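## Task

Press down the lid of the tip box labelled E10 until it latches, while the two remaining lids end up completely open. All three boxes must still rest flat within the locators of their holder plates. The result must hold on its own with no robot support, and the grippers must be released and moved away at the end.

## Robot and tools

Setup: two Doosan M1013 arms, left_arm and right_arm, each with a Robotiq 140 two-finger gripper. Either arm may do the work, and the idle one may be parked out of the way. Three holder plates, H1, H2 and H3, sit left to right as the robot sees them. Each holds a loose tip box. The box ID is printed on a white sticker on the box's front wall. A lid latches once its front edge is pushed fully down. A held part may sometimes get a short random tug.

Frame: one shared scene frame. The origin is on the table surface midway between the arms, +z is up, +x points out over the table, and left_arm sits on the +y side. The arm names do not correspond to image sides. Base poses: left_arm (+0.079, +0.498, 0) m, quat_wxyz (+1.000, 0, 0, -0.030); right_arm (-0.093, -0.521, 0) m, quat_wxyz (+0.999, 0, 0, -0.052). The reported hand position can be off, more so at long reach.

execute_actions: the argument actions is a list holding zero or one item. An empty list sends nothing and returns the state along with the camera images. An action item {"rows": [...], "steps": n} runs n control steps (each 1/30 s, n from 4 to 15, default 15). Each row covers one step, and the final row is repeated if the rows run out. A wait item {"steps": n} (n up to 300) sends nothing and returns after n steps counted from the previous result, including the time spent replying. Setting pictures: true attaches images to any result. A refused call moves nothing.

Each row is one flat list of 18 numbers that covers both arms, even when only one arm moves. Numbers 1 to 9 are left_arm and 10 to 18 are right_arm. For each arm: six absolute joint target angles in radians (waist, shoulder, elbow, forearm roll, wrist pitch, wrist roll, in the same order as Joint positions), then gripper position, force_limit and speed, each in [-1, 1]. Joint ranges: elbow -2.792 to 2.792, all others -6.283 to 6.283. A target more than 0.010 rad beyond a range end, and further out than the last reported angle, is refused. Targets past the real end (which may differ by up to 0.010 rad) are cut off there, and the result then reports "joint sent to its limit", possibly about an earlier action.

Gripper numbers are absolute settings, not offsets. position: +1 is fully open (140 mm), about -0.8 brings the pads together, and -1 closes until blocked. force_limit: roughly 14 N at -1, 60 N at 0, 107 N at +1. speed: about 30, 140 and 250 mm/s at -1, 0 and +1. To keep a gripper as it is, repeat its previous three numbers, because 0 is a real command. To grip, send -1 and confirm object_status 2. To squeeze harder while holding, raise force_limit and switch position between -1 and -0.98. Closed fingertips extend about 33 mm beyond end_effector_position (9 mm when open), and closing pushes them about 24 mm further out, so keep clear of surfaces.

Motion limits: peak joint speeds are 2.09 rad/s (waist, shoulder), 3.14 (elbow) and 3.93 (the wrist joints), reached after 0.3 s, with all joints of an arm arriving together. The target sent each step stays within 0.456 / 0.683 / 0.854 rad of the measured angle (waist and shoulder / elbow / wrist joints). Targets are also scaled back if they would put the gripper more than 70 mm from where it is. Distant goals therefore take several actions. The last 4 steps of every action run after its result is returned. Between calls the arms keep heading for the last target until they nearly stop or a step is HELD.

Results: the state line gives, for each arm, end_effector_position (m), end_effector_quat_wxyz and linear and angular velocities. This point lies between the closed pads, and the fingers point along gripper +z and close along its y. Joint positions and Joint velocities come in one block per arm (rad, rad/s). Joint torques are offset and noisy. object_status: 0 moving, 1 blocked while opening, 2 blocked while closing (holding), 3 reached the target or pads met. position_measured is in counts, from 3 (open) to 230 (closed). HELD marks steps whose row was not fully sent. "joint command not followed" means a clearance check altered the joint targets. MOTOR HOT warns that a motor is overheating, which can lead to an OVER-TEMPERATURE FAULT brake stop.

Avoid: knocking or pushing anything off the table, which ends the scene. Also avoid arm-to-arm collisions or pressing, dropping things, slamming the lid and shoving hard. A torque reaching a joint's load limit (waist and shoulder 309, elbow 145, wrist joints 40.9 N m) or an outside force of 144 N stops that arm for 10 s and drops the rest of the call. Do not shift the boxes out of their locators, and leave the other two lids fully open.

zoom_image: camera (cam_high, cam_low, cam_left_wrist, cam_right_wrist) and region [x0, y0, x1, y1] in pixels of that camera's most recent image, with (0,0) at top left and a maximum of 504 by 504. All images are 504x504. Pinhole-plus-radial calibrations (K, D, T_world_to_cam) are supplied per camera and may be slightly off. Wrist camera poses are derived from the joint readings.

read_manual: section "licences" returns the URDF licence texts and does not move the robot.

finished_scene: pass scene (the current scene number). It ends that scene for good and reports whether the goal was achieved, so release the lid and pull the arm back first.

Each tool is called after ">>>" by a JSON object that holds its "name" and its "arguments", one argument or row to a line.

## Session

>>> {"name": "execute_actions", "arguments": {
  "actions": []
}}

Scene clock: 0.00 s of 7200.00 s.
left_arm: end_effector_position=(+0.2926, +0.1035, +0.1347) position_measured=3 object_status=3 end_effector_quat_wxyz=(-0.651, +0.754, -0.074, +0.050) end_effector_velocity=(+0.000, +0.000, -0.001) end_effector_angular_velocity=(-0.001, -0.000, -0.001) | right_arm: end_effector_position=(+0.2452, -0.7818, +0.2363) position_measured=3 object_status=3 end_effector_quat_wxyz=(+0.274, +0.354, +0.681, -0.579) end_effector_velocity=(-0.000, -0.000, -0.000) end_effector_angular_velocity=(+0.000, +0.000, +0.000)
Joint positions: left_arm=[-1.342  0.695  1.797  0.38   2.033  0.249] | right_arm=[ 0.193  0.094  2.489 -1.369  1.485  0.366]
Joint velocities: left_arm=[-0.     0.001  0.     0.    -0.002 -0.001] | right_arm=[-0.  0.  0. -0. -0.  0.]
Joint torques (N m, as the joint torque sensors report them, + toward a larger angle): no reading
camera_calibration (this result's frames):
cam_left_wrist: T_world_to_cam=[[0.0530967, -0.121872, -0.991125, 0.136772], [-0.977375, -0.209838, -0.0265577, 0.320061], [-0.204739, 0.970111, -0.130257, 0.156268], [0, 0, 0, 1]] pos_world=[0.337552, -0.0677674, 0.164414]
cam_right_wrist: T_world_to_cam=[[0.873533, 0.0223464, -0.486252, -0.0764848], [0.475225, 0.177083, 0.86186, -0.175338], [0.105367, -0.983942, 0.144068, -0.643557], [0, 0, 0, 1]] pos_world=[0.217947, -0.600465, 0.206642]

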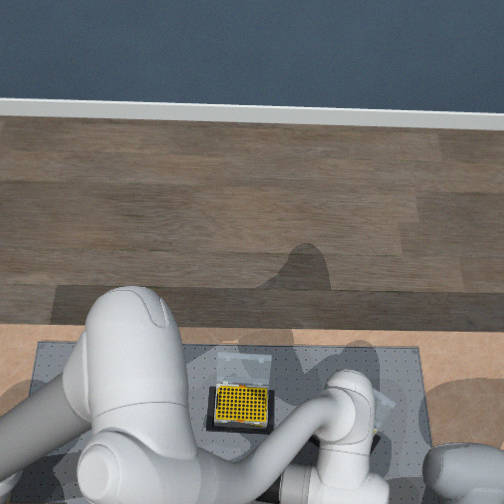

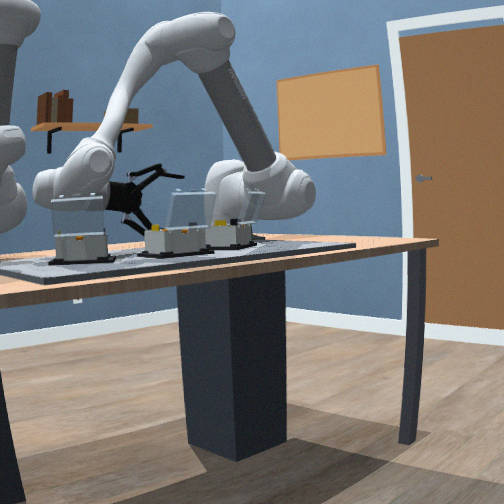

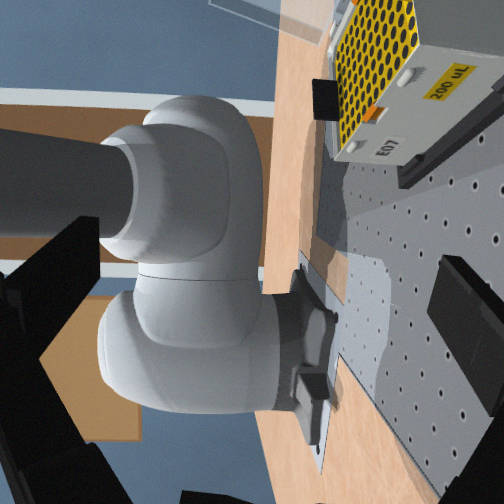

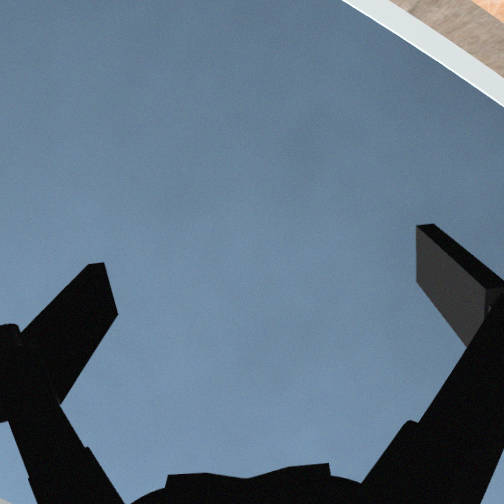

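>>> {"name": "execute_actions", "arguments": {
  "actions": [
    {"rows":[[-1.342,0.25,1.797,0.38,2.033,0.249,-0.8,0,0,0.193,0.094,2.489,-1.369,1.485,0.366,1,0,0]],"steps":15}
  ]
}}

>>> {"name": "execute_actions", "arguments": {
  "actions": [
    {"rows":[[-1.69,0.1,2.05,1.083,1.305,0.9,-0.8,0,0,0.193,0.094,2.489,-1.369,1.485,0.366,1,0,0]],"steps":15}
  ]
}}

>>> {"name": "execute_actions", "arguments": {
  "actions": [
    {"rows":[[-1.69,0.2,2.2,1.083,1.305,0.9,-0.8,0,0,0.193,0.094,2.489,-1.369,1.485,0.366,1,0,0]],"steps":15}
  ]
}}

>>> {"name": "execute_actions", "arguments": {
  "actions": [
    {"steps":8}
  ],
  "pictures": true
}}

Scene clock: 0.63 s of 7200.00 s.
left_arm: end_effector_position=(+0.2907, +0.1147, +0.2520) position_measured=77 object_status=0 end_effector_quat_wxyz=(-0.543, +0.834, -0.051, +0.077) end_effector_velocity=(-0.017, +0.098, +0.416) end_effector_angular_velocity=(-0.994, -0.168, -0.001) | right_arm: end_effector_position=(+0.2451, -0.7819, +0.2364) position_measured=3 object_status=3 end_effector_quat_wxyz=(+0.274, +0.354, +0.681, -0.579) end_effector_velocity=(+0.001, +0.000, +0.000) end_effector_angular_velocity=(+0.000, +0.001, +0.001)
Joint positions: left_arm=[-1.342  0.417  1.797  0.38   2.033  0.249] | right_arm=[ 0.193  0.094  2.489 -1.369  1.485  0.366]
Joint velocities: left_arm=[-0.001 -1.007 -0.     0.    -0.001  0.001] | right_arm=[-0.    -0.    -0.001 -0.    -0.    -0.002]
Joint torques (N m, as the joint torque sensors report them, + toward a larger angle): left_arm=[  2.08 -71.87 -30.8    3.71   2.96   0.19] | right_arm=[ -1.04 -28.21 -17.71  -1.03   2.46  -0.44]
Steps of this call (steps 1 to 8: nothing new was sent; steps 9 to 19: the first 11 steps of this action). Readings (joint positions | what the end effector reports):
9: left_arm=[-1.342 0.694 1.797 0.380 2.033 0.249] | right_arm=[0.193 0.094 2.489 -1.369 1.485 0.366] | left_arm position_measured=3 object_status=0 | right_arm position_measured=3 object_status=3
10: left_arm=[-1.342 0.688 1.798 0.380 2.033 0.249] | right_arm=[0.193 0.094 2.489 -1.369 1.485 0.366] | left_arm position_measured=9 object_status=0 | right_arm position_measured=3 object_status=3
12: left_arm=[-1.342 0.653 1.798 0.380 2.033 0.249] | right_arm=[0.193 0.094 2.489 -1.369 1.485 0.366] | left_arm position_measured=24 object_status=0 | right_arm position_measured=3 object_status=3
16: left_arm=[-1.342 0.518 1.797 0.380 2.033 0.249] | right_arm=[0.193 0.094 2.489 -1.369 1.485 0.366] | left_arm position_measured=54 object_status=0 | right_arm position_measured=3 object_status=3
19: the state above

Scene clock: 1.13 s of 7200.00 s.
left_arm: end_effector_position=(+0.3328, +0.0302, +0.2839) position_measured=191 object_status=0 end_effector_quat_wxyz=(-0.352, +0.794, -0.401, +0.291) end_effector_velocity=(-0.015, -0.491, -0.006) end_effector_angular_velocity=(+0.143, -0.191, -3.017) | right_arm: end_effector_position=(+0.2451, -0.7819, +0.2364) position_measured=3 object_status=3 end_effector_quat_wxyz=(+0.274, +0.354, +0.681, -0.579) end_effector_velocity=(+0.000, -0.000, +0.001) end_effector_angular_velocity=(-0.001, -0.001, -0.001)
Joint positions: left_arm=[-1.559  0.156  1.956  0.816  1.581  0.653] | right_arm=[ 0.193  0.094  2.489 -1.369  1.485  0.366]
Joint velocities: left_arm=[-0.677 -0.286  0.488  1.375 -1.427  1.275] | right_arm=[-0.    -0.    -0.001  0.     0.001  0.001]
Joint torques (N m, as the joint torque sensors report them, + toward a larger angle): left_arm=[  4.03 -51.37 -36.07   4.35   1.92   0.74] | right_arm=[ -1.36 -28.84 -17.79  -0.93   2.41  -0.38]
Steps of this call (steps 1 to 4: the last 4 steps of your previous action; steps 5 to 15: the first 11 steps of this action). Readings (joint positions | what the end effector reports):
5: left_arm=[-1.342 0.270 1.797 0.381 2.032 0.249] | right_arm=[0.193 0.094 2.489 -1.369 1.485 0.366] | left_arm position_measured=115 object_status=0 | right_arm position_measured=3 object_status=3
6: left_arm=[-1.348 0.254 1.801 0.390 2.023 0.258] | right_arm=[0.193 0.094 2.489 -1.369 1.485 0.366] | left_arm position_measured=123 object_status=0 | right_arm position_measured=3 object_status=3
8: left_arm=[-1.378 0.231 1.825 0.449 1.962 0.313] | right_arm=[0.193 0.094 2.489 -1.369 1.485 0.366] | left_arm position_measured=138 object_status=0 | right_arm position_measured=3 object_status=3
12: left_arm=[-1.487 0.186 1.904 0.669 1.734 0.517] | right_arm=[0.193 0.094 2.489 -1.369 1.485 0.366] | left_arm position_measured=168 object_status=0 | right_arm position_measured=3 object_status=3
15: the state above

Scene clock: 1.63 s of 7200.00 s.
left_arm: end_effector_position=(+0.3112, -0.0004, +0.1824) position_measured=229 object_status=3 end_effector_quat_wxyz=(-0.378, +0.568, -0.653, +0.328) end_effector_velocity=(+0.001, +0.001, -0.003) end_effector_angular_velocity=(+0.009, -0.003, -0.005) | right_arm: end_effector_position=(+0.2451, -0.7819, +0.2364) position_measured=3 object_status=3 end_effector_quat_wxyz=(+0.274, +0.354, +0.681, -0.579) end_effector_velocity=(+0.000, +0.000, +0.000) end_effector_angular_velocity=(+0.000, +0.000, +0.000)
Joint positions: left_arm=[-1.69   0.199  2.199  1.083  1.305  0.9  ] | right_arm=[ 0.193  0.094  2.489 -1.369  1.485  0.366]
Joint velocities: left_arm=[-0.     0.003  0.004  0.003 -0.002  0.002] | right_arm=[ 0.     0.    -0.     0.    -0.    -0.001]
Joint torques (N m, as the joint torque sensors report them, + toward a larger angle): left_arm=[  0.98 -45.25 -31.08   3.32   2.08   0.08] | right_arm=[ -0.75 -28.16 -17.4   -0.93   2.43  -0.4 ]
Steps of this call (steps 1 to 4: the last 4 steps of your previous action; steps 5 to 15: the first 11 steps of this action). Readings (joint positions | what the end effector reports):
5: left_arm=[-1.663 0.112 2.032 1.028 1.362 0.849] | right_arm=[0.193 0.094 2.489 -1.369 1.485 0.366] | left_arm position_measured=228 object_status=0 | right_arm position_measured=3 object_status=3
6: left_arm=[-1.675 0.109 2.051 1.053 1.336 0.871] | right_arm=[0.193 0.094 2.489 -1.369 1.485 0.366] | left_arm position_measured=229 object_status=0 | right_arm position_measured=3 object_status=3
8: left_arm=[-1.680 0.128 2.102 1.065 1.322 0.881] | right_arm=[0.193 0.094 2.489 -1.369 1.485 0.366] | left_arm position_measured=229 object_status=0 | right_arm position_measured=3 object_status=3
12: left_arm=[-1.688 0.192 2.188 1.080 1.308 0.897] | right_arm=[0.193 0.094 2.489 -1.369 1.485 0.366] | left_arm position_measured=229 object_status=3 | right_arm position_measured=3 object_status=3
15: the state above

Scene clock: 1.90 s of 7200.00 s.
left_arm: end_effector_position=(+0.3112, -0.0002, +0.1820) position_measured=229 object_status=3 end_effector_quat_wxyz=(-0.378, +0.568, -0.653, +0.328) end_effector_velocity=(+0.001, +0.001, -0.000) end_effector_angular_velocity=(+0.001, -0.001, +0.002) | right_arm: end_effector_position=(+0.2451, -0.7819, +0.2364) position_measured=3 object_status=3 end_effector_quat_wxyz=(+0.274, +0.354, +0.681, -0.579) end_effector_velocity=(+0.000, +0.000, -0.000) end_effector_angular_velocity=(+0.000, +0.000, +0.000)
Joint positions: left_arm=[-1.69   0.2    2.2    1.083  1.305  0.9  ] | right_arm=[ 0.193  0.094  2.489 -1.369  1.485  0.366]
Joint velocities: left_arm=[ 0.001  0.001  0.     0.     0.001 -0.001] | right_arm=[-0. -0. -0.  0. -0. -0.]
Joint torques (N m, as the joint torque sensors report them, + toward a larger angle): left_arm=[  1.95 -47.94 -31.64   3.19   1.98   0.24] | right_arm=[ -1.02 -27.98 -17.46  -0.99   2.44  -0.4 ]
Kept back: nothing.
Steps of this call (steps 1 to 4: the last 4 steps of your previous action; steps 5 to 8: the robot went on to your last target). Readings (joint positions | what the end effector reports):
1: left_arm=[-1.690 0.200 2.200 1.083 1.305 0.900] | right_arm=[0.193 0.094 2.489 -1.369 1.485 0.366] | left_arm position_measured=229 object_status=3 | right_arm position_measured=3 object_status=3
2: left_arm=[-1.690 0.200 2.200 1.083 1.305 0.900] | right_arm=[0.193 0.094 2.489 -1.369 1.485 0.366] | left_arm position_measured=229 object_status=3 | right_arm position_measured=3 object_status=3
4: left_arm=[-1.690 0.200 2.200 1.083 1.305 0.900] | right_arm=[0.193 0.094 2.489 -1.369 1.485 0.366] | left_arm position_measured=229 object_status=3 | right_arm position_measured=3 object_status=3
8: the state above
camera_calibration (this result's frames):
cam_left_wrist: T_world_to_cam=[[-0.467064, 0.0459662, -0.883028, 0.312282], [-0.304993, 0.928985, 0.20968, 0.0656918], [0.829958, 0.367251, -0.419876, -0.00261225], [0, 0, 0, 1]] pos_world=[0.168059, -0.0744218, 0.260882]
cam_right_wrist: T_world_to_cam=[[0.873537, 0.0223992, -0.486242, -0.0763324], [0.475198, 0.177163, 0.861858, -0.175268], [0.105449, -0.983927, 0.144115, -0.643728], [0, 0, 0, 1]] pos_world=[0.217847, -0.60062, 0.206711]

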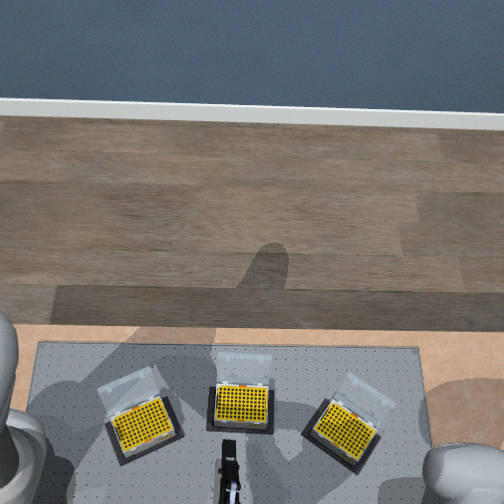

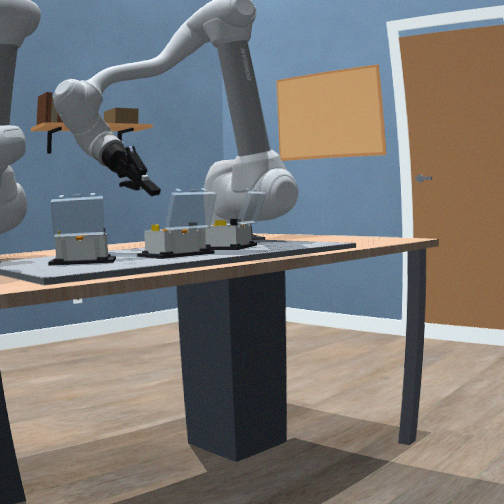

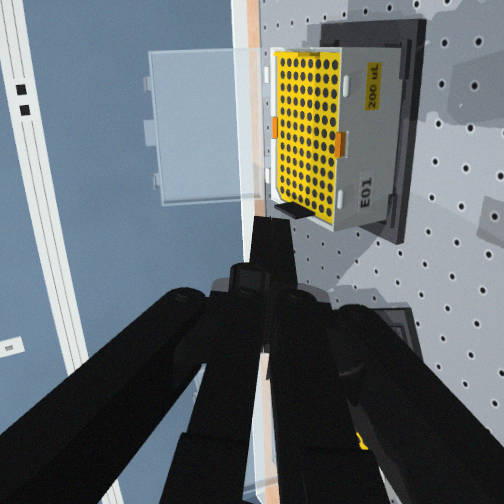

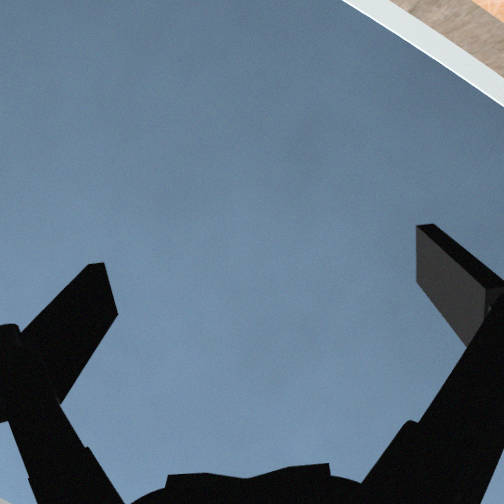

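>>> {"name": "zoom_image", "arguments": {
  "camera": "cam_left_wrist",
  "region": [320, 140, 420, 240]
}}

>>> {"name": "zoom_image", "arguments": {
  "camera": "cam_high",
  "region": [290, 360, 410, 480]
}}

Region (320, 140, 420, 240) of cam_left_wrist's 504x504 image, scaled by 5.040, with more detail than that image has.

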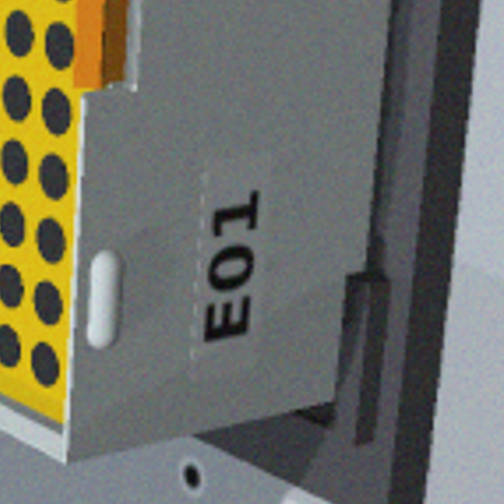

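Region (290, 360, 410, 480) of cam_high's 504x504 image, scaled by 4.200, with more detail than that image has.

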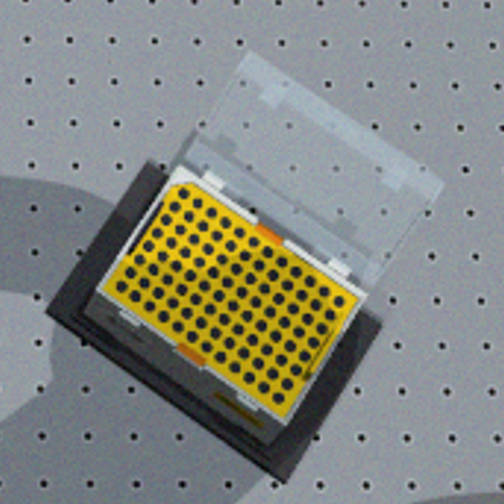

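>>> {"name": "execute_actions", "arguments": {
  "actions": [
    {"rows":[[-1.69,0,1.9,0,1.24,0.9,-0.8,0,0,-0.6,0.094,2.489,-1.369,1.485,0.366,1,0,0]],"steps":15}
  ]
}}

>>> {"name": "execute_actions", "arguments": {
  "actions": [
    {"steps":8}
  ]
}}

>>> {"name": "execute_actions", "arguments": {
  "actions": [
    {"rows":[[-1.064,0.71,0.915,0,1.517,0.9,-0.8,0,0,-0.6,0.094,2.489,-1.369,1.485,0.366,1,0,0]],"steps":15}
  ]
}}

>>> {"name": "execute_actions", "arguments": {
  "actions": [
    {"steps":18}
  ],
  "pictures": true
}}

Scene clock: 2.93 s of 7200.00 s.
left_arm: end_effector_position=(+0.1987, +0.0018, +0.1884) position_measured=229 object_status=3 end_effector_quat_wxyz=(-0.214, +0.753, -0.591, +0.193) end_effector_velocity=(-0.454, -0.028, +0.055) end_effector_angular_velocity=(-0.513, +1.515, +0.848) | right_arm: end_effector_position=(+0.1577, -0.8665, +0.2364) position_measured=3 object_status=3 end_effector_quat_wxyz=(+0.189, +0.448, +0.624, -0.612) end_effector_velocity=(-0.360, -0.261, -0.000) end_effector_angular_velocity=(+0.000, +0.000, -1.041)
Joint positions: left_arm=[-1.69   0.098  2.047  0.574  1.272  0.9  ] | right_arm=[-0.093  0.094  2.489 -1.369  1.485  0.366]
Joint velocities: left_arm=[-0.001 -0.28  -0.42  -1.635 -0.09  -0.001] | right_arm=[-1.041  0.    -0.     0.    -0.    -0.   ]
Joint torques (N m, as the joint torque sensors report them, + toward a larger angle): left_arm=[  1.26 -40.22 -36.26   4.89   1.51   0.35] | right_arm=[ -3.69 -28.15 -16.36  -0.95   2.36  -0.29]
Steps of this call (steps 1 to 15: the robot went on to your last target; steps 16 to 20: nothing new was sent; steps 21 to 31: the first 11 steps of this action). Readings (joint positions | what the end effector reports):
21: left_arm=[-1.690 0.200 2.200 1.082 1.305 0.900] | right_arm=[0.192 0.094 2.489 -1.369 1.485 0.366] | left_arm position_measured=229 object_status=3 | right_arm position_measured=3 object_status=3
22: left_arm=[-1.690 0.198 2.196 1.070 1.304 0.900] | right_arm=[0.186 0.094 2.489 -1.369 1.485 0.366] | left_arm position_measured=229 object_status=3 | right_arm position_measured=3 object_status=3
24: left_arm=[-1.690 0.182 2.173 1.003 1.299 0.900] | right_arm=[0.151 0.094 2.489 -1.369 1.485 0.366] | left_arm position_measured=229 object_status=3 | right_arm position_measured=3 object_status=3
28: left_arm=[-1.690 0.128 2.092 0.749 1.282 0.900] | right_arm=[0.013 0.094 2.489 -1.369 1.485 0.366] | left_arm position_measured=229 object_status=3 | right_arm position_measured=3 object_status=3
31: the state above

Scene clock: 3.20 s of 7200.00 s.
left_arm: end_effector_position=(+0.0757, -0.0163, +0.2256) position_measured=229 object_status=3 end_effector_quat_wxyz=(-0.067, +0.838, -0.538, +0.062) end_effector_velocity=(-0.441, -0.090, +0.217) end_effector_angular_velocity=(-0.417, +1.334, +0.514) | right_arm: end_effector_position=(+0.0519, -0.9224, +0.2364) position_measured=3 object_status=3 end_effector_quat_wxyz=(+0.101, +0.531, +0.555, -0.633) end_effector_velocity=(-0.419, -0.151, -0.000) end_effector_angular_velocity=(+0.000, -0.000, -1.043)
Joint positions: left_arm=[-1.69   0.03   1.945  0.174  1.25   0.9  ] | right_arm=[-0.374  0.094  2.489 -1.369  1.485  0.366]
Joint velocities: left_arm=[-0.    -0.231 -0.346 -1.34  -0.074  0.   ] | right_arm=[-1.043 -0.    -0.     0.    -0.    -0.   ]
Joint torques (N m, as the joint torque sensors report them, + toward a larger angle): left_arm=[  0.77 -33.9  -40.68   5.09   0.67   0.2 ] | right_arm=[ -1.31 -29.33 -16.04  -0.95   2.47  -0.4 ]
Kept back: nothing.
Steps of this call (steps 1 to 4: the last 4 steps of your previous action; steps 5 to 8: the robot went on to your last target). Readings (joint positions | what the end effector reports):
1: left_arm=[-1.690 0.089 2.033 0.519 1.269 0.900] | right_arm=[-0.128 0.094 2.489 -1.369 1.485 0.366] | left_arm position_measured=229 object_status=3 | right_arm position_measured=3 object_status=3
2: left_arm=[-1.690 0.080 2.020 0.466 1.266 0.900] | right_arm=[-0.163 0.094 2.489 -1.369 1.485 0.366] | left_arm position_measured=229 object_status=3 | right_arm position_measured=3 object_status=3
4: left_arm=[-1.690 0.062 1.994 0.364 1.260 0.900] | right_arm=[-0.234 0.094 2.489 -1.369 1.485 0.366] | left_arm position_measured=229 object_status=3 | right_arm position_measured=3 object_status=3
8: the state above

Scene clock: 3.57 s of 7200.00 s.
left_arm: end_effector_position=(+0.1307, -0.1494, +0.2881) position_measured=229 object_status=3 end_effector_quat_wxyz=(-0.023, +0.897, -0.441, +0.018) end_effector_velocity=(+0.363, -0.390, +0.090) end_effector_angular_velocity=(-0.049, +0.070, +0.627) | right_arm: end_effector_position=(-0.0417, -0.9445, +0.2364) position_measured=3 object_status=3 end_effector_quat_wxyz=(+0.029, +0.590, +0.491, -0.640) end_effector_velocity=(+0.000, -0.000, +0.000) end_effector_angular_velocity=(-0.000, -0.001, -0.000)
Joint positions: left_arm=[-1.51   0.187  1.639  0.055  1.341  0.9  ] | right_arm=[-0.6    0.094  2.489 -1.369  1.485  0.366]
Joint velocities: left_arm=[ 0.596  0.596 -0.892 -0.076  0.247  0.001] | right_arm=[-0.     0.    -0.001 -0.    -0.     0.   ]
Joint torques (N m, as the joint torque sensors report them, + toward a larger angle): left_arm=[  5.36 -53.8  -40.8    4.68   0.03   0.2 ] | right_arm=[ -0.64 -28.17 -17.71  -0.99   2.5   -0.35]
Steps of this call (steps 1 to 11: the first 11 steps of this action). Readings (joint positions | what the end effector reports):
1: left_arm=[-1.690 0.023 1.932 0.130 1.248 0.900] | right_arm=[-0.409 0.094 2.489 -1.369 1.485 0.366] | left_arm position_measured=229 object_status=3 | right_arm position_measured=3 object_status=3
2: left_arm=[-1.686 0.020 1.914 0.096 1.250 0.900] | right_arm=[-0.445 0.094 2.489 -1.369 1.485 0.366] | left_arm position_measured=229 object_status=3 | right_arm position_measured=3 object_status=3
4: left_arm=[-1.658 0.039 1.856 0.070 1.267 0.900] | right_arm=[-0.513 0.094 2.489 -1.369 1.485 0.366] | left_arm position_measured=229 object_status=3 | right_arm position_measured=3 object_status=3
8: left_arm=[-1.572 0.126 1.731 0.063 1.313 0.900] | right_arm=[-0.596 0.094 2.489 -1.369 1.485 0.366] | left_arm position_measured=229 object_status=3 | right_arm position_measured=3 object_status=3
11: the state above

Scene clock: 4.17 s of 7200.00 s.
left_arm: end_effector_position=(+0.3948, -0.3272, +0.2844) position_measured=229 object_status=3 end_effector_quat_wxyz=(-0.007, +0.958, -0.286, +0.005) end_effector_velocity=(+0.503, -0.166, -0.079) end_effector_angular_velocity=(-0.034, +0.053, +0.515) | right_arm: end_effector_position=(-0.0417, -0.9446, +0.2364) position_measured=3 object_status=3 end_effector_quat_wxyz=(+0.029, +0.590, +0.491, -0.640) end_effector_velocity=(+0.000, -0.000, -0.000) end_effector_angular_velocity=(+0.000, -0.000, +0.000)
Joint positions: left_arm=[-1.189  0.56   1.12   0.015  1.468  0.9  ] | right_arm=[-0.6    0.094  2.489 -1.369  1.485  0.366]
Joint velocities: left_arm=[ 0.504  0.604 -0.821 -0.062  0.2   -0.001] | right_arm=[-0.  0.  0. -0. -0.  0.]
Joint torques (N m, as the joint torque sensors report them, + toward a larger angle): left_arm=[  5.4  -92.2  -41.36   4.52   0.95   0.14] | right_arm=[ -0.81 -28.35 -17.74  -0.9    2.42  -0.46]
Kept back: nothing.
Steps of this call (steps 1 to 4: the last 4 steps of your previous action; steps 5 to 18: the robot went on to your last target). Readings (joint positions | what the end effector reports):
1: left_arm=[-1.490 0.207 1.609 0.052 1.349 0.900] | right_arm=[-0.600 0.094 2.489 -1.369 1.485 0.366] | left_arm position_measured=229 object_status=3 | right_arm position_measured=3 object_status=3
2: left_arm=[-1.471 0.227 1.579 0.050 1.356 0.900] | right_arm=[-0.600 0.094 2.489 -1.369 1.485 0.366] | left_arm position_measured=229 object_status=3 | right_arm position_measured=3 object_status=3
4: left_arm=[-1.434 0.268 1.520 0.045 1.371 0.900] | right_arm=[-0.600 0.094 2.489 -1.369 1.485 0.366] | left_arm position_measured=229 object_status=3 | right_arm position_measured=3 object_status=3
8: left_arm=[-1.363 0.353 1.403 0.037 1.399 0.900] | right_arm=[-0.600 0.094 2.489 -1.369 1.485 0.366] | left_arm position_measured=229 object_status=3 | right_arm position_measured=3 object_status=3
18: the state above
camera_calibration (this result's frames):
cam_left_wrist: T_world_to_cam=[[-0.467139, -0.882699, -0.0512175, -0.0836085], [-0.832463, 0.419554, 0.361911, 0.371777], [-0.297971, 0.2117, -0.930804, 0.630808], [0, 0, 0, 1]] pos_world=[0.458396, -0.363323, 0.448326]
cam_right_wrist: T_world_to_cam=[[0.628946, -0.606626, -0.486242, -0.426475], [0.459676, -0.214236, 0.861859, -0.380487], [-0.626997, -0.765577, 0.144108, -0.597836], [0, 0, 0, 1]] pos_world=[0.0682895, -0.797914, 0.206709]

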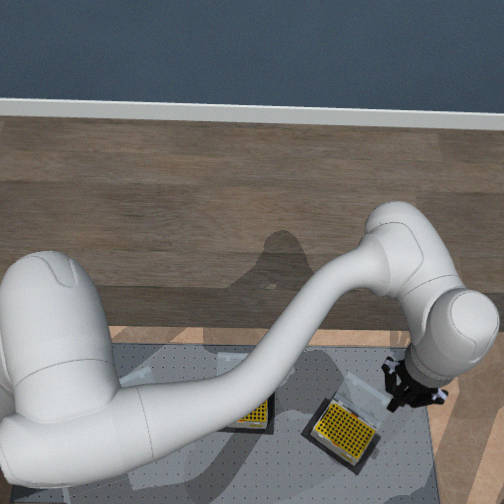

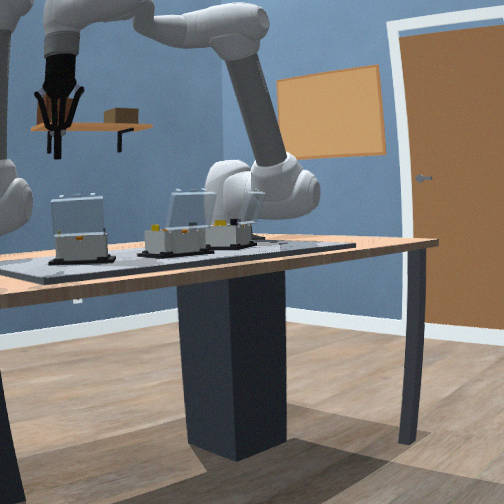

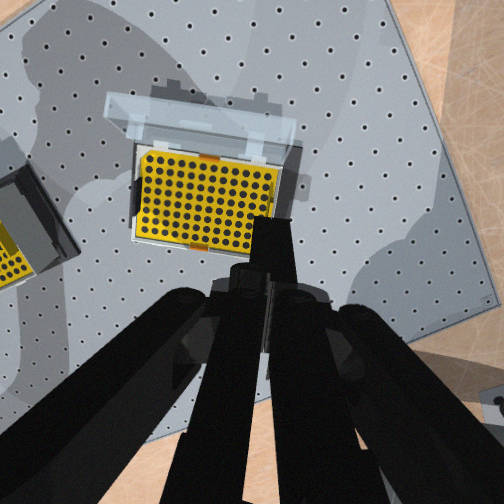

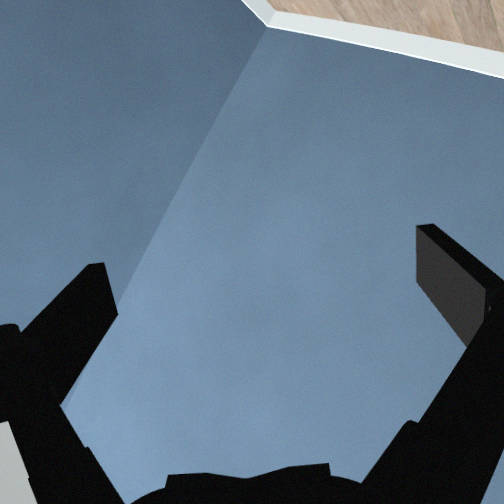

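>>> {"name": "execute_actions", "arguments": {
  "actions": [
    {"rows":[[-1.064,0.71,0.915,0,1.517,0.9,-0.8,0,0,-0.6,0.094,2.489,-1.369,1.485,0.366,1,0,0]],"steps":10}
  ]
}}

>>> {"name": "execute_actions", "arguments": {
  "actions": [
    {"rows":[[-1.064,0.745,1.072,0,1.325,0.9,-0.8,0,0,-0.6,0.094,2.489,-1.369,1.485,0.366,1,0,0]],"steps":15}
  ]
}}

>>> {"name": "execute_actions", "arguments": {
  "actions": [
    {"rows":[[-1.082,0.698,1.152,0,1.292,0.9,-0.8,0,0,-0.6,0.094,2.489,-1.369,1.485,0.366,1,0,0],[-1.082,0.698,1.152,0,1.292,0.9,-0.8,0,0,-0.6,0.094,2.489,-1.369,1.485,0.366,1,0,0],[-1.082,0.698,1.152,0,1.292,0.9,-0.8,0,0,-0.6,0.094,2.489,-1.369,1.485,0.366,1,0,0],[-1.082,0.698,1.152,0,1.292,0.9,-0.8,0,0,-0.6,0.094,2.489,-1.369,1.485,0.366,1,0,0],[-1.082,0.698,1.152,0,1.292,0.9,-0.8,0,0,-0.6,0.094,2.489,-1.369,1.485,0.366,1,0,0],[-1.082,0.698,1.152,0,1.292,0.9,-0.8,0,0,-0.6,0.094,2.489,-1.369,1.485,0.366,1,0,0],[-1.101,0.651,1.231,0,1.259,0.9,-0.8,0,0,-0.6,0.094,2.489,-1.369,1.485,0.366,1,0,0]],"steps":15}
  ]
}}

>>> {"name": "execute_actions", "arguments": {
  "actions": [
    {"rows":[[-1.12,0.604,1.311,0,1.226,0.9,-0.8,0,0,-0.6,0.094,2.489,-1.369,1.485,0.366,1,0,0],[-1.12,0.604,1.311,0,1.226,0.9,-0.8,0,0,-0.6,0.094,2.489,-1.369,1.485,0.366,1,0,0],[-1.12,0.604,1.311,0,1.226,0.9,-0.8,0,0,-0.6,0.094,2.489,-1.369,1.485,0.366,1,0,0],[-1.12,0.604,1.311,0,1.226,0.9,-0.8,0,0,-0.6,0.094,2.489,-1.369,1.485,0.366,1,0,0],[-1.12,0.604,1.311,0,1.226,0.9,-0.8,0,0,-0.6,0.094,2.489,-1.369,1.485,0.366,1,0,0],[-1.12,0.604,1.311,0,1.226,0.9,-0.8,0,0,-0.6,0.094,2.489,-1.369,1.485,0.366,1,0,0],[-1.138,0.558,1.39,0,1.193,0.9,-0.8,0,0,-0.6,0.094,2.489,-1.369,1.485,0.366,1,0,0]],"steps":15}
  ]
}}

>>> {"name": "execute_actions", "arguments": {
  "actions": [
    {"steps":8}
  ],
  "pictures": true
}}

Scene clock: 4.87 s of 7200.00 s.
left_arm: end_effector_position=(+0.5250, -0.3547, +0.2599) position_measured=229 object_status=3 end_effector_quat_wxyz=(-0.000, +0.974, -0.225, -0.000) end_effector_velocity=(-0.000, -0.000, -0.000) end_effector_angular_velocity=(+0.000, +0.000, -0.001) | right_arm: end_effector_position=(-0.0417, -0.9446, +0.2364) position_measured=3 object_status=3 end_effector_quat_wxyz=(+0.029, +0.590, +0.491, -0.640) end_effector_velocity=(-0.000, +0.000, +0.000) end_effector_angular_velocity=(-0.001, +0.000, -0.001)
Joint positions: left_arm=[-1.064  0.71   0.915 -0.     1.517  0.9  ] | right_arm=[-0.6    0.094  2.489 -1.369  1.485  0.366]
Joint velocities: left_arm=[-0.     0.     0.    -0.    -0.     0.001] | right_arm=[-0.    -0.    -0.     0.     0.001  0.   ]
Joint torques (N m, as the joint torque sensors report them, + toward a larger angle): left_arm=[   0.57 -106.24  -42.94    4.84    0.28    0.28] | right_arm=[ -0.73 -28.09 -17.32  -0.97   2.36  -0.43]
Steps of this call (steps 1 to 15: the robot went on to your last target; steps 16 to 21: the first 6 steps of this action). Readings (joint positions | what the end effector reports):
16: left_arm=[-1.064 0.710 0.915 -0.000 1.517 0.900] | right_arm=[-0.600 0.094 2.489 -1.369 1.485 0.366] | left_arm position_measured=229 object_status=3 | right_arm position_measured=3 object_status=3
17: left_arm=[-1.064 0.710 0.915 -0.000 1.517 0.900] | right_arm=[-0.600 0.094 2.489 -1.369 1.485 0.366] | left_arm position_measured=229 object_status=3 | right_arm position_measured=3 object_status=3
19: left_arm=[-1.064 0.710 0.915 -0.000 1.517 0.900] | right_arm=[-0.600 0.094 2.489 -1.369 1.485 0.366] | left_arm position_measured=229 object_status=3 | right_arm position_measured=3 object_status=3
21: the state above

Scene clock: 5.37 s of 7200.00 s.
left_arm: end_effector_position=(+0.5251, -0.3551, +0.1400) position_measured=229 object_status=3 end_effector_quat_wxyz=(+0.000, +0.974, -0.225, -0.000) end_effector_velocity=(+0.000, -0.002, -0.003) end_effector_angular_velocity=(-0.006, -0.002, -0.001) | right_arm: end_effector_position=(-0.0417, -0.9446, +0.2364) position_measured=3 object_status=3 end_effector_quat_wxyz=(+0.029, +0.590, +0.491, -0.640) end_effector_velocity=(+0.000, -0.000, -0.000) end_effector_angular_velocity=(+0.000, -0.000, +0.000)
Joint positions: left_arm=[-1.064  0.745  1.071 -0.     1.326  0.9  ] | right_arm=[-0.6    0.094  2.489 -1.369  1.485  0.366]
Joint velocities: left_arm=[-0.     0.001  0.004 -0.    -0.011  0.   ] | right_arm=[-0.     0.    -0.    -0.    -0.001 -0.   ]
Joint torques (N m, as the joint torque sensors report them, + toward a larger angle): left_arm=[  0.15 -93.5  -38.4    4.19   0.14   0.42] | right_arm=[ -0.68 -28.44 -17.31  -1.02   2.39  -0.32]
Steps of this call (steps 1 to 4: the last 4 steps of your previous action; steps 5 to 15: the first 11 steps of this action). Readings (joint positions | what the end effector reports):
5: left_arm=[-1.064 0.710 0.916 -0.000 1.516 0.900] | right_arm=[-0.600 0.094 2.489 -1.369 1.485 0.366] | left_arm position_measured=229 object_status=3 | right_arm position_measured=3 object_status=3
6: left_arm=[-1.064 0.712 0.924 -0.000 1.505 0.900] | right_arm=[-0.600 0.094 2.489 -1.369 1.485 0.366] | left_arm position_measured=229 object_status=3 | right_arm position_measured=3 object_status=3
8: left_arm=[-1.064 0.723 0.974 -0.000 1.445 0.900] | right_arm=[-0.600 0.094 2.489 -1.369 1.485 0.366] | left_arm position_measured=229 object_status=3 | right_arm position_measured=3 object_status=3
12: left_arm=[-1.064 0.743 1.062 -0.000 1.338 0.900] | right_arm=[-0.600 0.094 2.489 -1.369 1.485 0.366] | left_arm position_measured=229 object_status=3 | right_arm position_measured=3 object_status=3
15: the state above

Scene clock: 5.87 s of 7200.00 s.
left_arm: end_effector_position=(+0.4743, -0.3230, +0.1423) position_measured=229 object_status=3 end_effector_quat_wxyz=(+0.000, +0.970, -0.242, +0.000) end_effector_velocity=(-0.114, +0.077, +0.003) end_effector_angular_velocity=(-0.003, -0.001, -0.079) | right_arm: end_effector_position=(-0.0417, -0.9446, +0.2364) position_measured=3 object_status=3 end_effector_quat_wxyz=(+0.029, +0.590, +0.491, -0.640) end_effector_velocity=(+0.000, -0.000, -0.000) end_effector_angular_velocity=(+0.000, -0.002, +0.001)
Joint positions: left_arm=[-1.099  0.656  1.222  0.     1.263  0.9  ] | right_arm=[-0.6    0.094  2.489 -1.369  1.485  0.366]
Joint velocities: left_arm=[-0.081 -0.198  0.333 -0.    -0.138 -0.001] | right_arm=[ 0.     0.    -0.     0.    -0.002  0.   ]
Joint torques (N m, as the joint torque sensors report them, + toward a larger angle): left_arm=[ 18.01 -66.6  -41.59   4.93  -0.09   0.35] | right_arm=[ -0.67 -28.47 -17.63  -0.94   2.4   -0.39]
Steps of this call (steps 1 to 4: the last 4 steps of your previous action; steps 5 to 15: the first 11 steps of this action). Readings (joint positions | what the end effector reports):
5: left_arm=[-1.064 0.744 1.073 -0.000 1.324 0.900] | right_arm=[-0.600 0.094 2.489 -1.369 1.485 0.366] | left_arm position_measured=229 object_status=3 | right_arm position_measured=3 object_status=3
6: left_arm=[-1.066 0.739 1.083 -0.000 1.321 0.900] | right_arm=[-0.600 0.094 2.489 -1.369 1.485 0.366] | left_arm position_measured=229 object_status=3 | right_arm position_measured=3 object_status=3
8: left_arm=[-1.076 0.713 1.127 -0.000 1.303 0.900] | right_arm=[-0.600 0.094 2.489 -1.369 1.485 0.366] | left_arm position_measured=229 object_status=3 | right_arm position_measured=3 object_status=3
12: left_arm=[-1.084 0.692 1.163 0.000 1.287 0.900] | right_arm=[-0.600 0.094 2.489 -1.369 1.485 0.366] | left_arm position_measured=229 object_status=3 | right_arm position_measured=3 object_status=3
15: the state above

Scene clock: 6.37 s of 7200.00 s.
left_arm: end_effector_position=(+0.4218, -0.2816, +0.1405) position_measured=229 object_status=3 end_effector_quat_wxyz=(+0.000, +0.966, -0.260, +0.000) end_effector_velocity=(-0.106, +0.096, -0.008) end_effector_angular_velocity=(+0.002, +0.001, -0.075) | right_arm: end_effector_position=(-0.0417, -0.9446, +0.2364) position_measured=3 object_status=3 end_effector_quat_wxyz=(+0.029, +0.590, +0.491, -0.640) end_effector_velocity=(-0.000, +0.000, -0.000) end_effector_angular_velocity=(+0.001, +0.001, +0.000)
Joint positions: left_arm=[-1.136  0.563  1.382  0.     1.197  0.9  ] | right_arm=[-0.6    0.094  2.489 -1.369  1.485  0.366]
Joint velocities: left_arm=[-0.075 -0.194  0.333  0.    -0.137 -0.   ] | right_arm=[-0.     0.     0.     0.    -0.    -0.001]
Joint torques (N m, as the joint torque sensors report them, + toward a larger angle): left_arm=[ 15.65 -64.14 -44.79   5.3    0.1    0.11] | right_arm=[ -0.31 -28.31 -17.45  -1.02   2.41  -0.37]
Steps of this call (steps 1 to 4: the last 4 steps of your previous action; steps 5 to 15: the first 11 steps of this action). Readings (joint positions | what the end effector reports):
5: left_arm=[-1.101 0.650 1.232 0.000 1.258 0.900] | right_arm=[-0.600 0.094 2.489 -1.369 1.485 0.366] | left_arm position_measured=229 object_status=3 | right_arm position_measured=3 object_status=3
6: left_arm=[-1.103 0.645 1.242 0.000 1.254 0.900] | right_arm=[-0.600 0.094 2.489 -1.369 1.485 0.366] | left_arm position_measured=229 object_status=3 | right_arm position_measured=3 object_status=3
8: left_arm=[-1.114 0.619 1.286 0.000 1.237 0.900] | right_arm=[-0.600 0.094 2.489 -1.369 1.485 0.366] | left_arm position_measured=229 object_status=3 | right_arm position_measured=3 object_status=3
12: left_arm=[-1.122 0.598 1.322 0.000 1.221 0.900] | right_arm=[-0.600 0.094 2.489 -1.369 1.485 0.366] | left_arm position_measured=229 object_status=3 | right_arm position_measured=3 object_status=3
15: the state above

Scene clock: 6.63 s of 7200.00 s.
left_arm: end_effector_position=(+0.4193, -0.2792, +0.1400) position_measured=229 object_status=3 end_effector_quat_wxyz=(+0.000, +0.965, -0.261, +0.000) end_effector_velocity=(-0.001, -0.001, +0.001) end_effector_angular_velocity=(-0.003, -0.001, -0.001) | right_arm: end_effector_position=(-0.0417, -0.9446, +0.2364) position_measured=3 object_status=3 end_effector_quat_wxyz=(+0.029, +0.590, +0.491, -0.640) end_effector_velocity=(+0.000, -0.000, -0.000) end_effector_angular_velocity=(-0.000, -0.001, +0.001)
Joint positions: left_arm=[-1.138  0.558  1.39   0.     1.193  0.9  ] | right_arm=[-0.6    0.094  2.489 -1.369  1.485  0.366]
Joint velocities: left_arm=[-0.001 -0.001  0.    -0.    -0.002 -0.   ] | right_arm=[ 0.    -0.    -0.    -0.    -0.001  0.   ]
Joint torques (N m, as the joint torque sensors report them, + toward a larger angle): left_arm=[  0.25 -87.99 -41.08   4.61   0.48   0.39] | right_arm=[ -0.46 -27.91 -17.34  -0.98   2.4   -0.35]
Kept back: nothing.
Steps of this call (steps 1 to 4: the last 4 steps of your previous action; steps 5 to 8: the robot went on to your last target). Readings (joint positions | what the end effector reports):
1: left_arm=[-1.138 0.559 1.388 0.000 1.194 0.900] | right_arm=[-0.600 0.094 2.489 -1.369 1.485 0.366] | left_arm position_measured=229 object_status=3 | right_arm position_measured=3 object_status=3
2: left_arm=[-1.138 0.558 1.389 0.000 1.193 0.900] | right_arm=[-0.600 0.094 2.489 -1.369 1.485 0.366] | left_arm position_measured=229 object_status=3 | right_arm position_measured=3 object_status=3
4: left_arm=[-1.138 0.558 1.390 0.000 1.193 0.900] | right_arm=[-0.600 0.094 2.489 -1.369 1.485 0.366] | left_arm position_measured=229 object_status=3 | right_arm position_measured=3 object_status=3
8: the state above
camera_calibration (this result's frames):
cam_left_wrist: T_world_to_cam=[[-0.420302, -0.906682, -0.035699, -0.0657203], [-0.849169, 0.379166, 0.367622, 0.419217], [-0.31978, 0.184826, -0.92929, 0.495012], [0, 0, 0, 1]] pos_world=[0.486659, -0.310032, 0.30355]
cam_right_wrist: T_world_to_cam=[[0.628943, -0.606628, -0.486243, -0.426477], [0.459675, -0.214239, 0.861859, -0.380488], [-0.627, -0.765574, 0.144108, -0.597835], [0, 0, 0, 1]] pos_world=[0.0682883, -0.797915, 0.206708]

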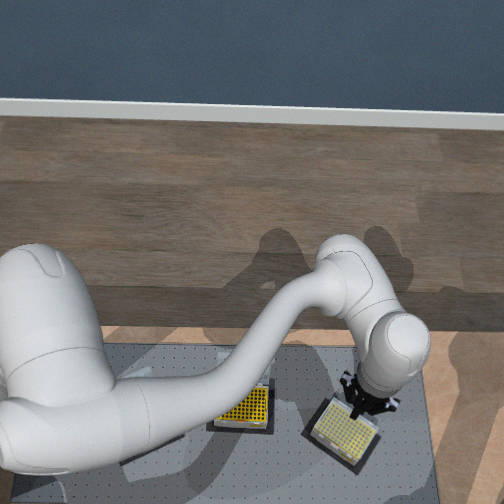

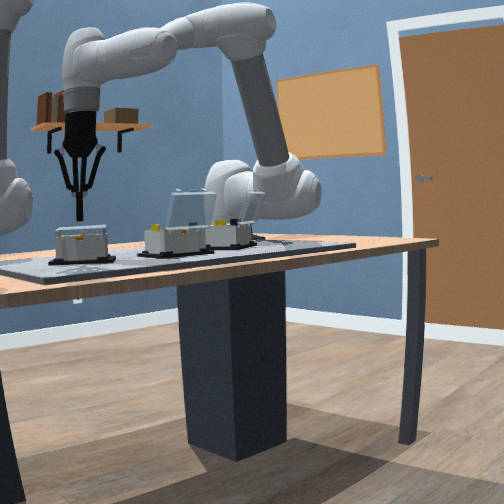

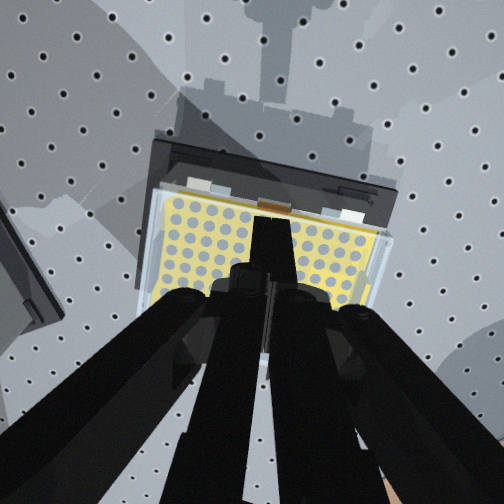

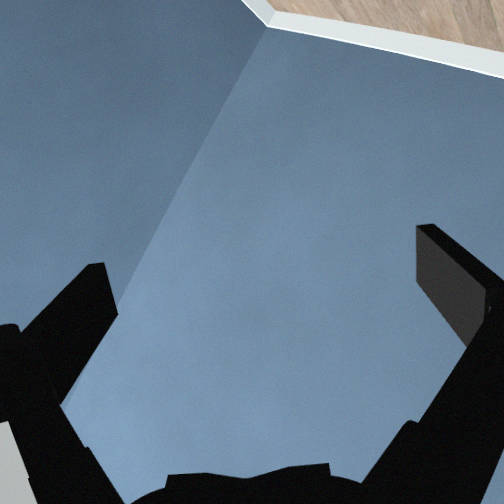

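>>> {"name": "execute_actions", "arguments": {
  "actions": [
    {"rows":[[-1.19,0.463,1.541,0,1.1375,0.9,-0.8,0,0,-0.6,0.094,2.489,-1.369,1.485,0.366,1,0,0]],"steps":15}
  ]
}}

>>> {"name": "execute_actions", "arguments": {
  "actions": [
    {"rows":[[-1.19,0.4721,1.5527,0,1.1168,0.9,-0.8,0,0,-0.6,0.094,2.489,-1.369,1.485,0.366,1,0,0]],"steps":15}
  ],
  "pictures": true
}}

>>> {"name": "zoom_image", "arguments": {
  "camera": "cam_low",
  "region": [30, 190, 150, 280]
}}

Scene clock: 7.27 s of 7200.00 s.
left_arm: end_effector_position=(+0.3584, -0.2353, +0.1399) position_measured=229 object_status=3 end_effector_quat_wxyz=(+0.000, +0.958, -0.286, +0.000) end_effector_velocity=(-0.001, -0.000, -0.000) end_effector_angular_velocity=(-0.000, -0.000, -0.000) | right_arm: end_effector_position=(-0.0417, -0.9446, +0.2364) position_measured=3 object_status=3 end_effector_quat_wxyz=(+0.029, +0.590, +0.491, -0.640) end_effector_velocity=(+0.000, +0.000, -0.000) end_effector_angular_velocity=(+0.000, -0.001, +0.000)
Joint positions: left_arm=[-1.19   0.463  1.541  0.     1.137  0.9  ] | right_arm=[-0.6    0.094  2.489 -1.369  1.485  0.366]
Joint velocities: left_arm=[-0.001 -0.     0.001  0.    -0.001 -0.001] | right_arm=[ 0.    -0.     0.     0.    -0.001  0.001]
Joint torques (N m, as the joint torque sensors report them, + toward a larger angle): left_arm=[  2.83 -76.92 -38.29   4.12   0.73   0.33] | right_arm=[ -1.47 -28.05 -17.23  -0.99   2.46  -0.35]
Steps of this call (steps 1 to 8: the robot went on to your last target; steps 9 to 19: the first 11 steps of this action). Readings (joint positions | what the end effector reports):
9: left_arm=[-1.138 0.557 1.391 0.000 1.193 0.900] | right_arm=[-0.600 0.094 2.489 -1.369 1.485 0.366] | left_arm position_measured=229 object_status=3 | right_arm position_measured=3 object_status=3
10: left_arm=[-1.142 0.552 1.401 0.000 1.189 0.900] | right_arm=[-0.600 0.094 2.489 -1.369 1.485 0.366] | left_arm position_measured=229 object_status=3 | right_arm position_measured=3 object_status=3
12: left_arm=[-1.160 0.518 1.453 0.000 1.170 0.900] | right_arm=[-0.600 0.094 2.489 -1.369 1.485 0.366] | left_arm position_measured=229 object_status=3 | right_arm position_measured=3 object_status=3
16: left_arm=[-1.190 0.464 1.540 0.000 1.138 0.900] | right_arm=[-0.600 0.094 2.489 -1.369 1.485 0.366] | left_arm position_measured=229 object_status=3 | right_arm position_measured=3 object_status=3
19: the state above

Scene clock: 7.77 s of 7200.00 s.
left_arm: end_effector_position=(+0.3583, -0.2352, +0.1270) position_measured=229 object_status=3 end_effector_quat_wxyz=(+0.000, +0.958, -0.286, +0.000) end_effector_velocity=(-0.000, +0.001, -0.001) end_effector_angular_velocity=(+0.003, +0.000, -0.000) | right_arm: end_effector_position=(-0.0417, -0.9446, +0.2364) position_measured=3 object_status=3 end_effector_quat_wxyz=(+0.029, +0.590, +0.491, -0.640) end_effector_velocity=(+0.000, -0.000, +0.000) end_effector_angular_velocity=(-0.001, -0.001, +0.000)
Joint positions: left_arm=[-1.19   0.472  1.553  0.     1.117  0.9  ] | right_arm=[-0.6    0.094  2.489 -1.369  1.485  0.366]
Joint velocities: left_arm=[-0.     0.001  0.001  0.001  0.001 -0.   ] | right_arm=[ 0.    -0.    -0.001  0.    -0.001  0.001]
Joint torques (N m, as the joint torque sensors report them, + toward a larger angle): left_arm=[  2.48 -79.09 -38.83   4.17   0.34   0.56] | right_arm=[ -1.39 -27.88 -17.47  -1.03   2.41  -0.4 ]
Steps of this call (steps 1 to 4: the last 4 steps of your previous action; steps 5 to 15: the first 11 steps of this action). Readings (joint positions | what the end effector reports):
5: left_arm=[-1.190 0.463 1.542 0.000 1.136 0.900] | right_arm=[-0.600 0.094 2.489 -1.369 1.485 0.366] | left_arm position_measured=229 object_status=3 | right_arm position_measured=3 object_status=3
6: left_arm=[-1.190 0.466 1.546 0.000 1.128 0.900] | right_arm=[-0.600 0.094 2.489 -1.369 1.485 0.366] | left_arm position_measured=229 object_status=3 | right_arm position_measured=3 object_status=3
8: left_arm=[-1.190 0.472 1.552 0.000 1.118 0.900] | right_arm=[-0.600 0.094 2.489 -1.369 1.485 0.366] | left_arm position_measured=229 object_status=3 | right_arm position_measured=3 object_status=3
12: left_arm=[-1.190 0.472 1.553 0.000 1.117 0.900] | right_arm=[-0.600 0.094 2.489 -1.369 1.485 0.366] | left_arm position_measured=229 object_status=3 | right_arm position_measured=3 object_status=3
15: the state above
camera_calibration (this result's frames):
cam_left_wrist: T_world_to_cam=[[-0.466908, -0.883569, -0.0360906, -0.0297752], [-0.828228, 0.422633, 0.367996, 0.358187], [-0.309896, 0.201711, -0.929127, 0.455706], [0, 0, 0, 1]] pos_world=[0.42398, -0.269611, 0.290523]
cam_right_wrist: T_world_to_cam=[[0.628943, -0.606628, -0.486243, -0.426477], [0.459675, -0.214239, 0.861859, -0.380488], [-0.627, -0.765574, 0.144108, -0.597835], [0, 0, 0, 1]] pos_world=[0.0682883, -0.797915, 0.206708]

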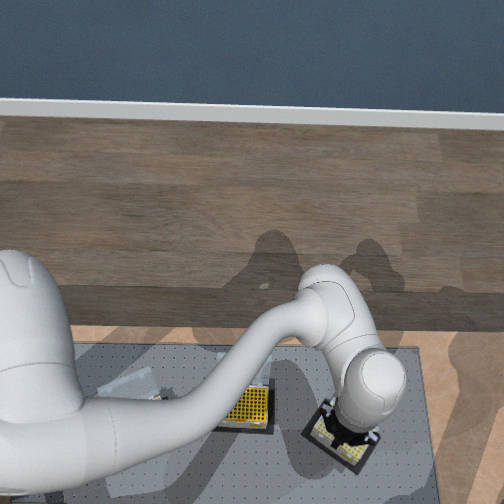

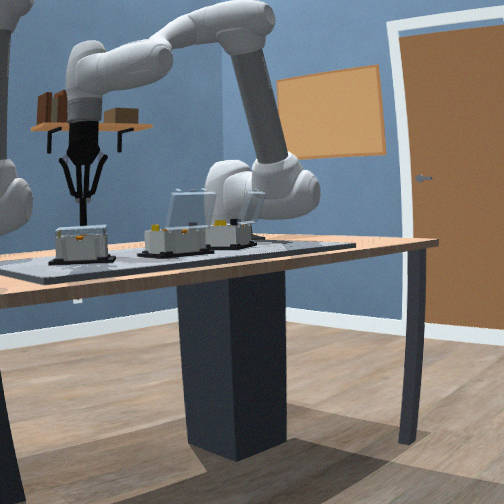

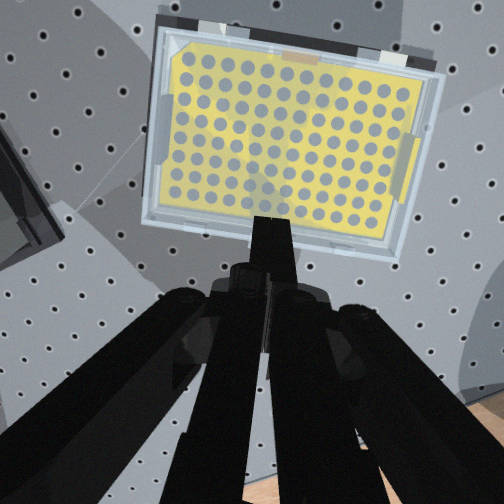

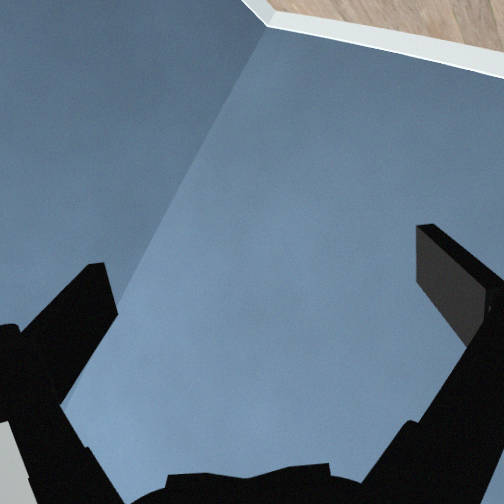

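Region (30, 190, 150, 280) of cam_low's 504x504 image, scaled by 4.200, with more detail than that image has; it fills the top 378 rows of this view, and the rest is white.

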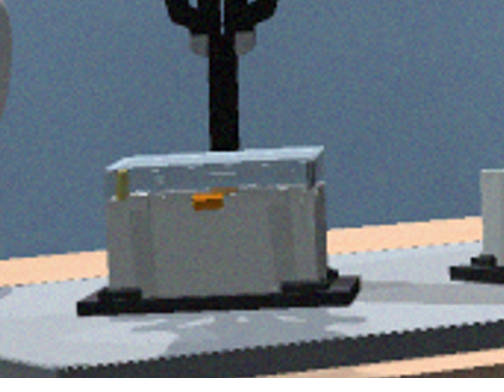

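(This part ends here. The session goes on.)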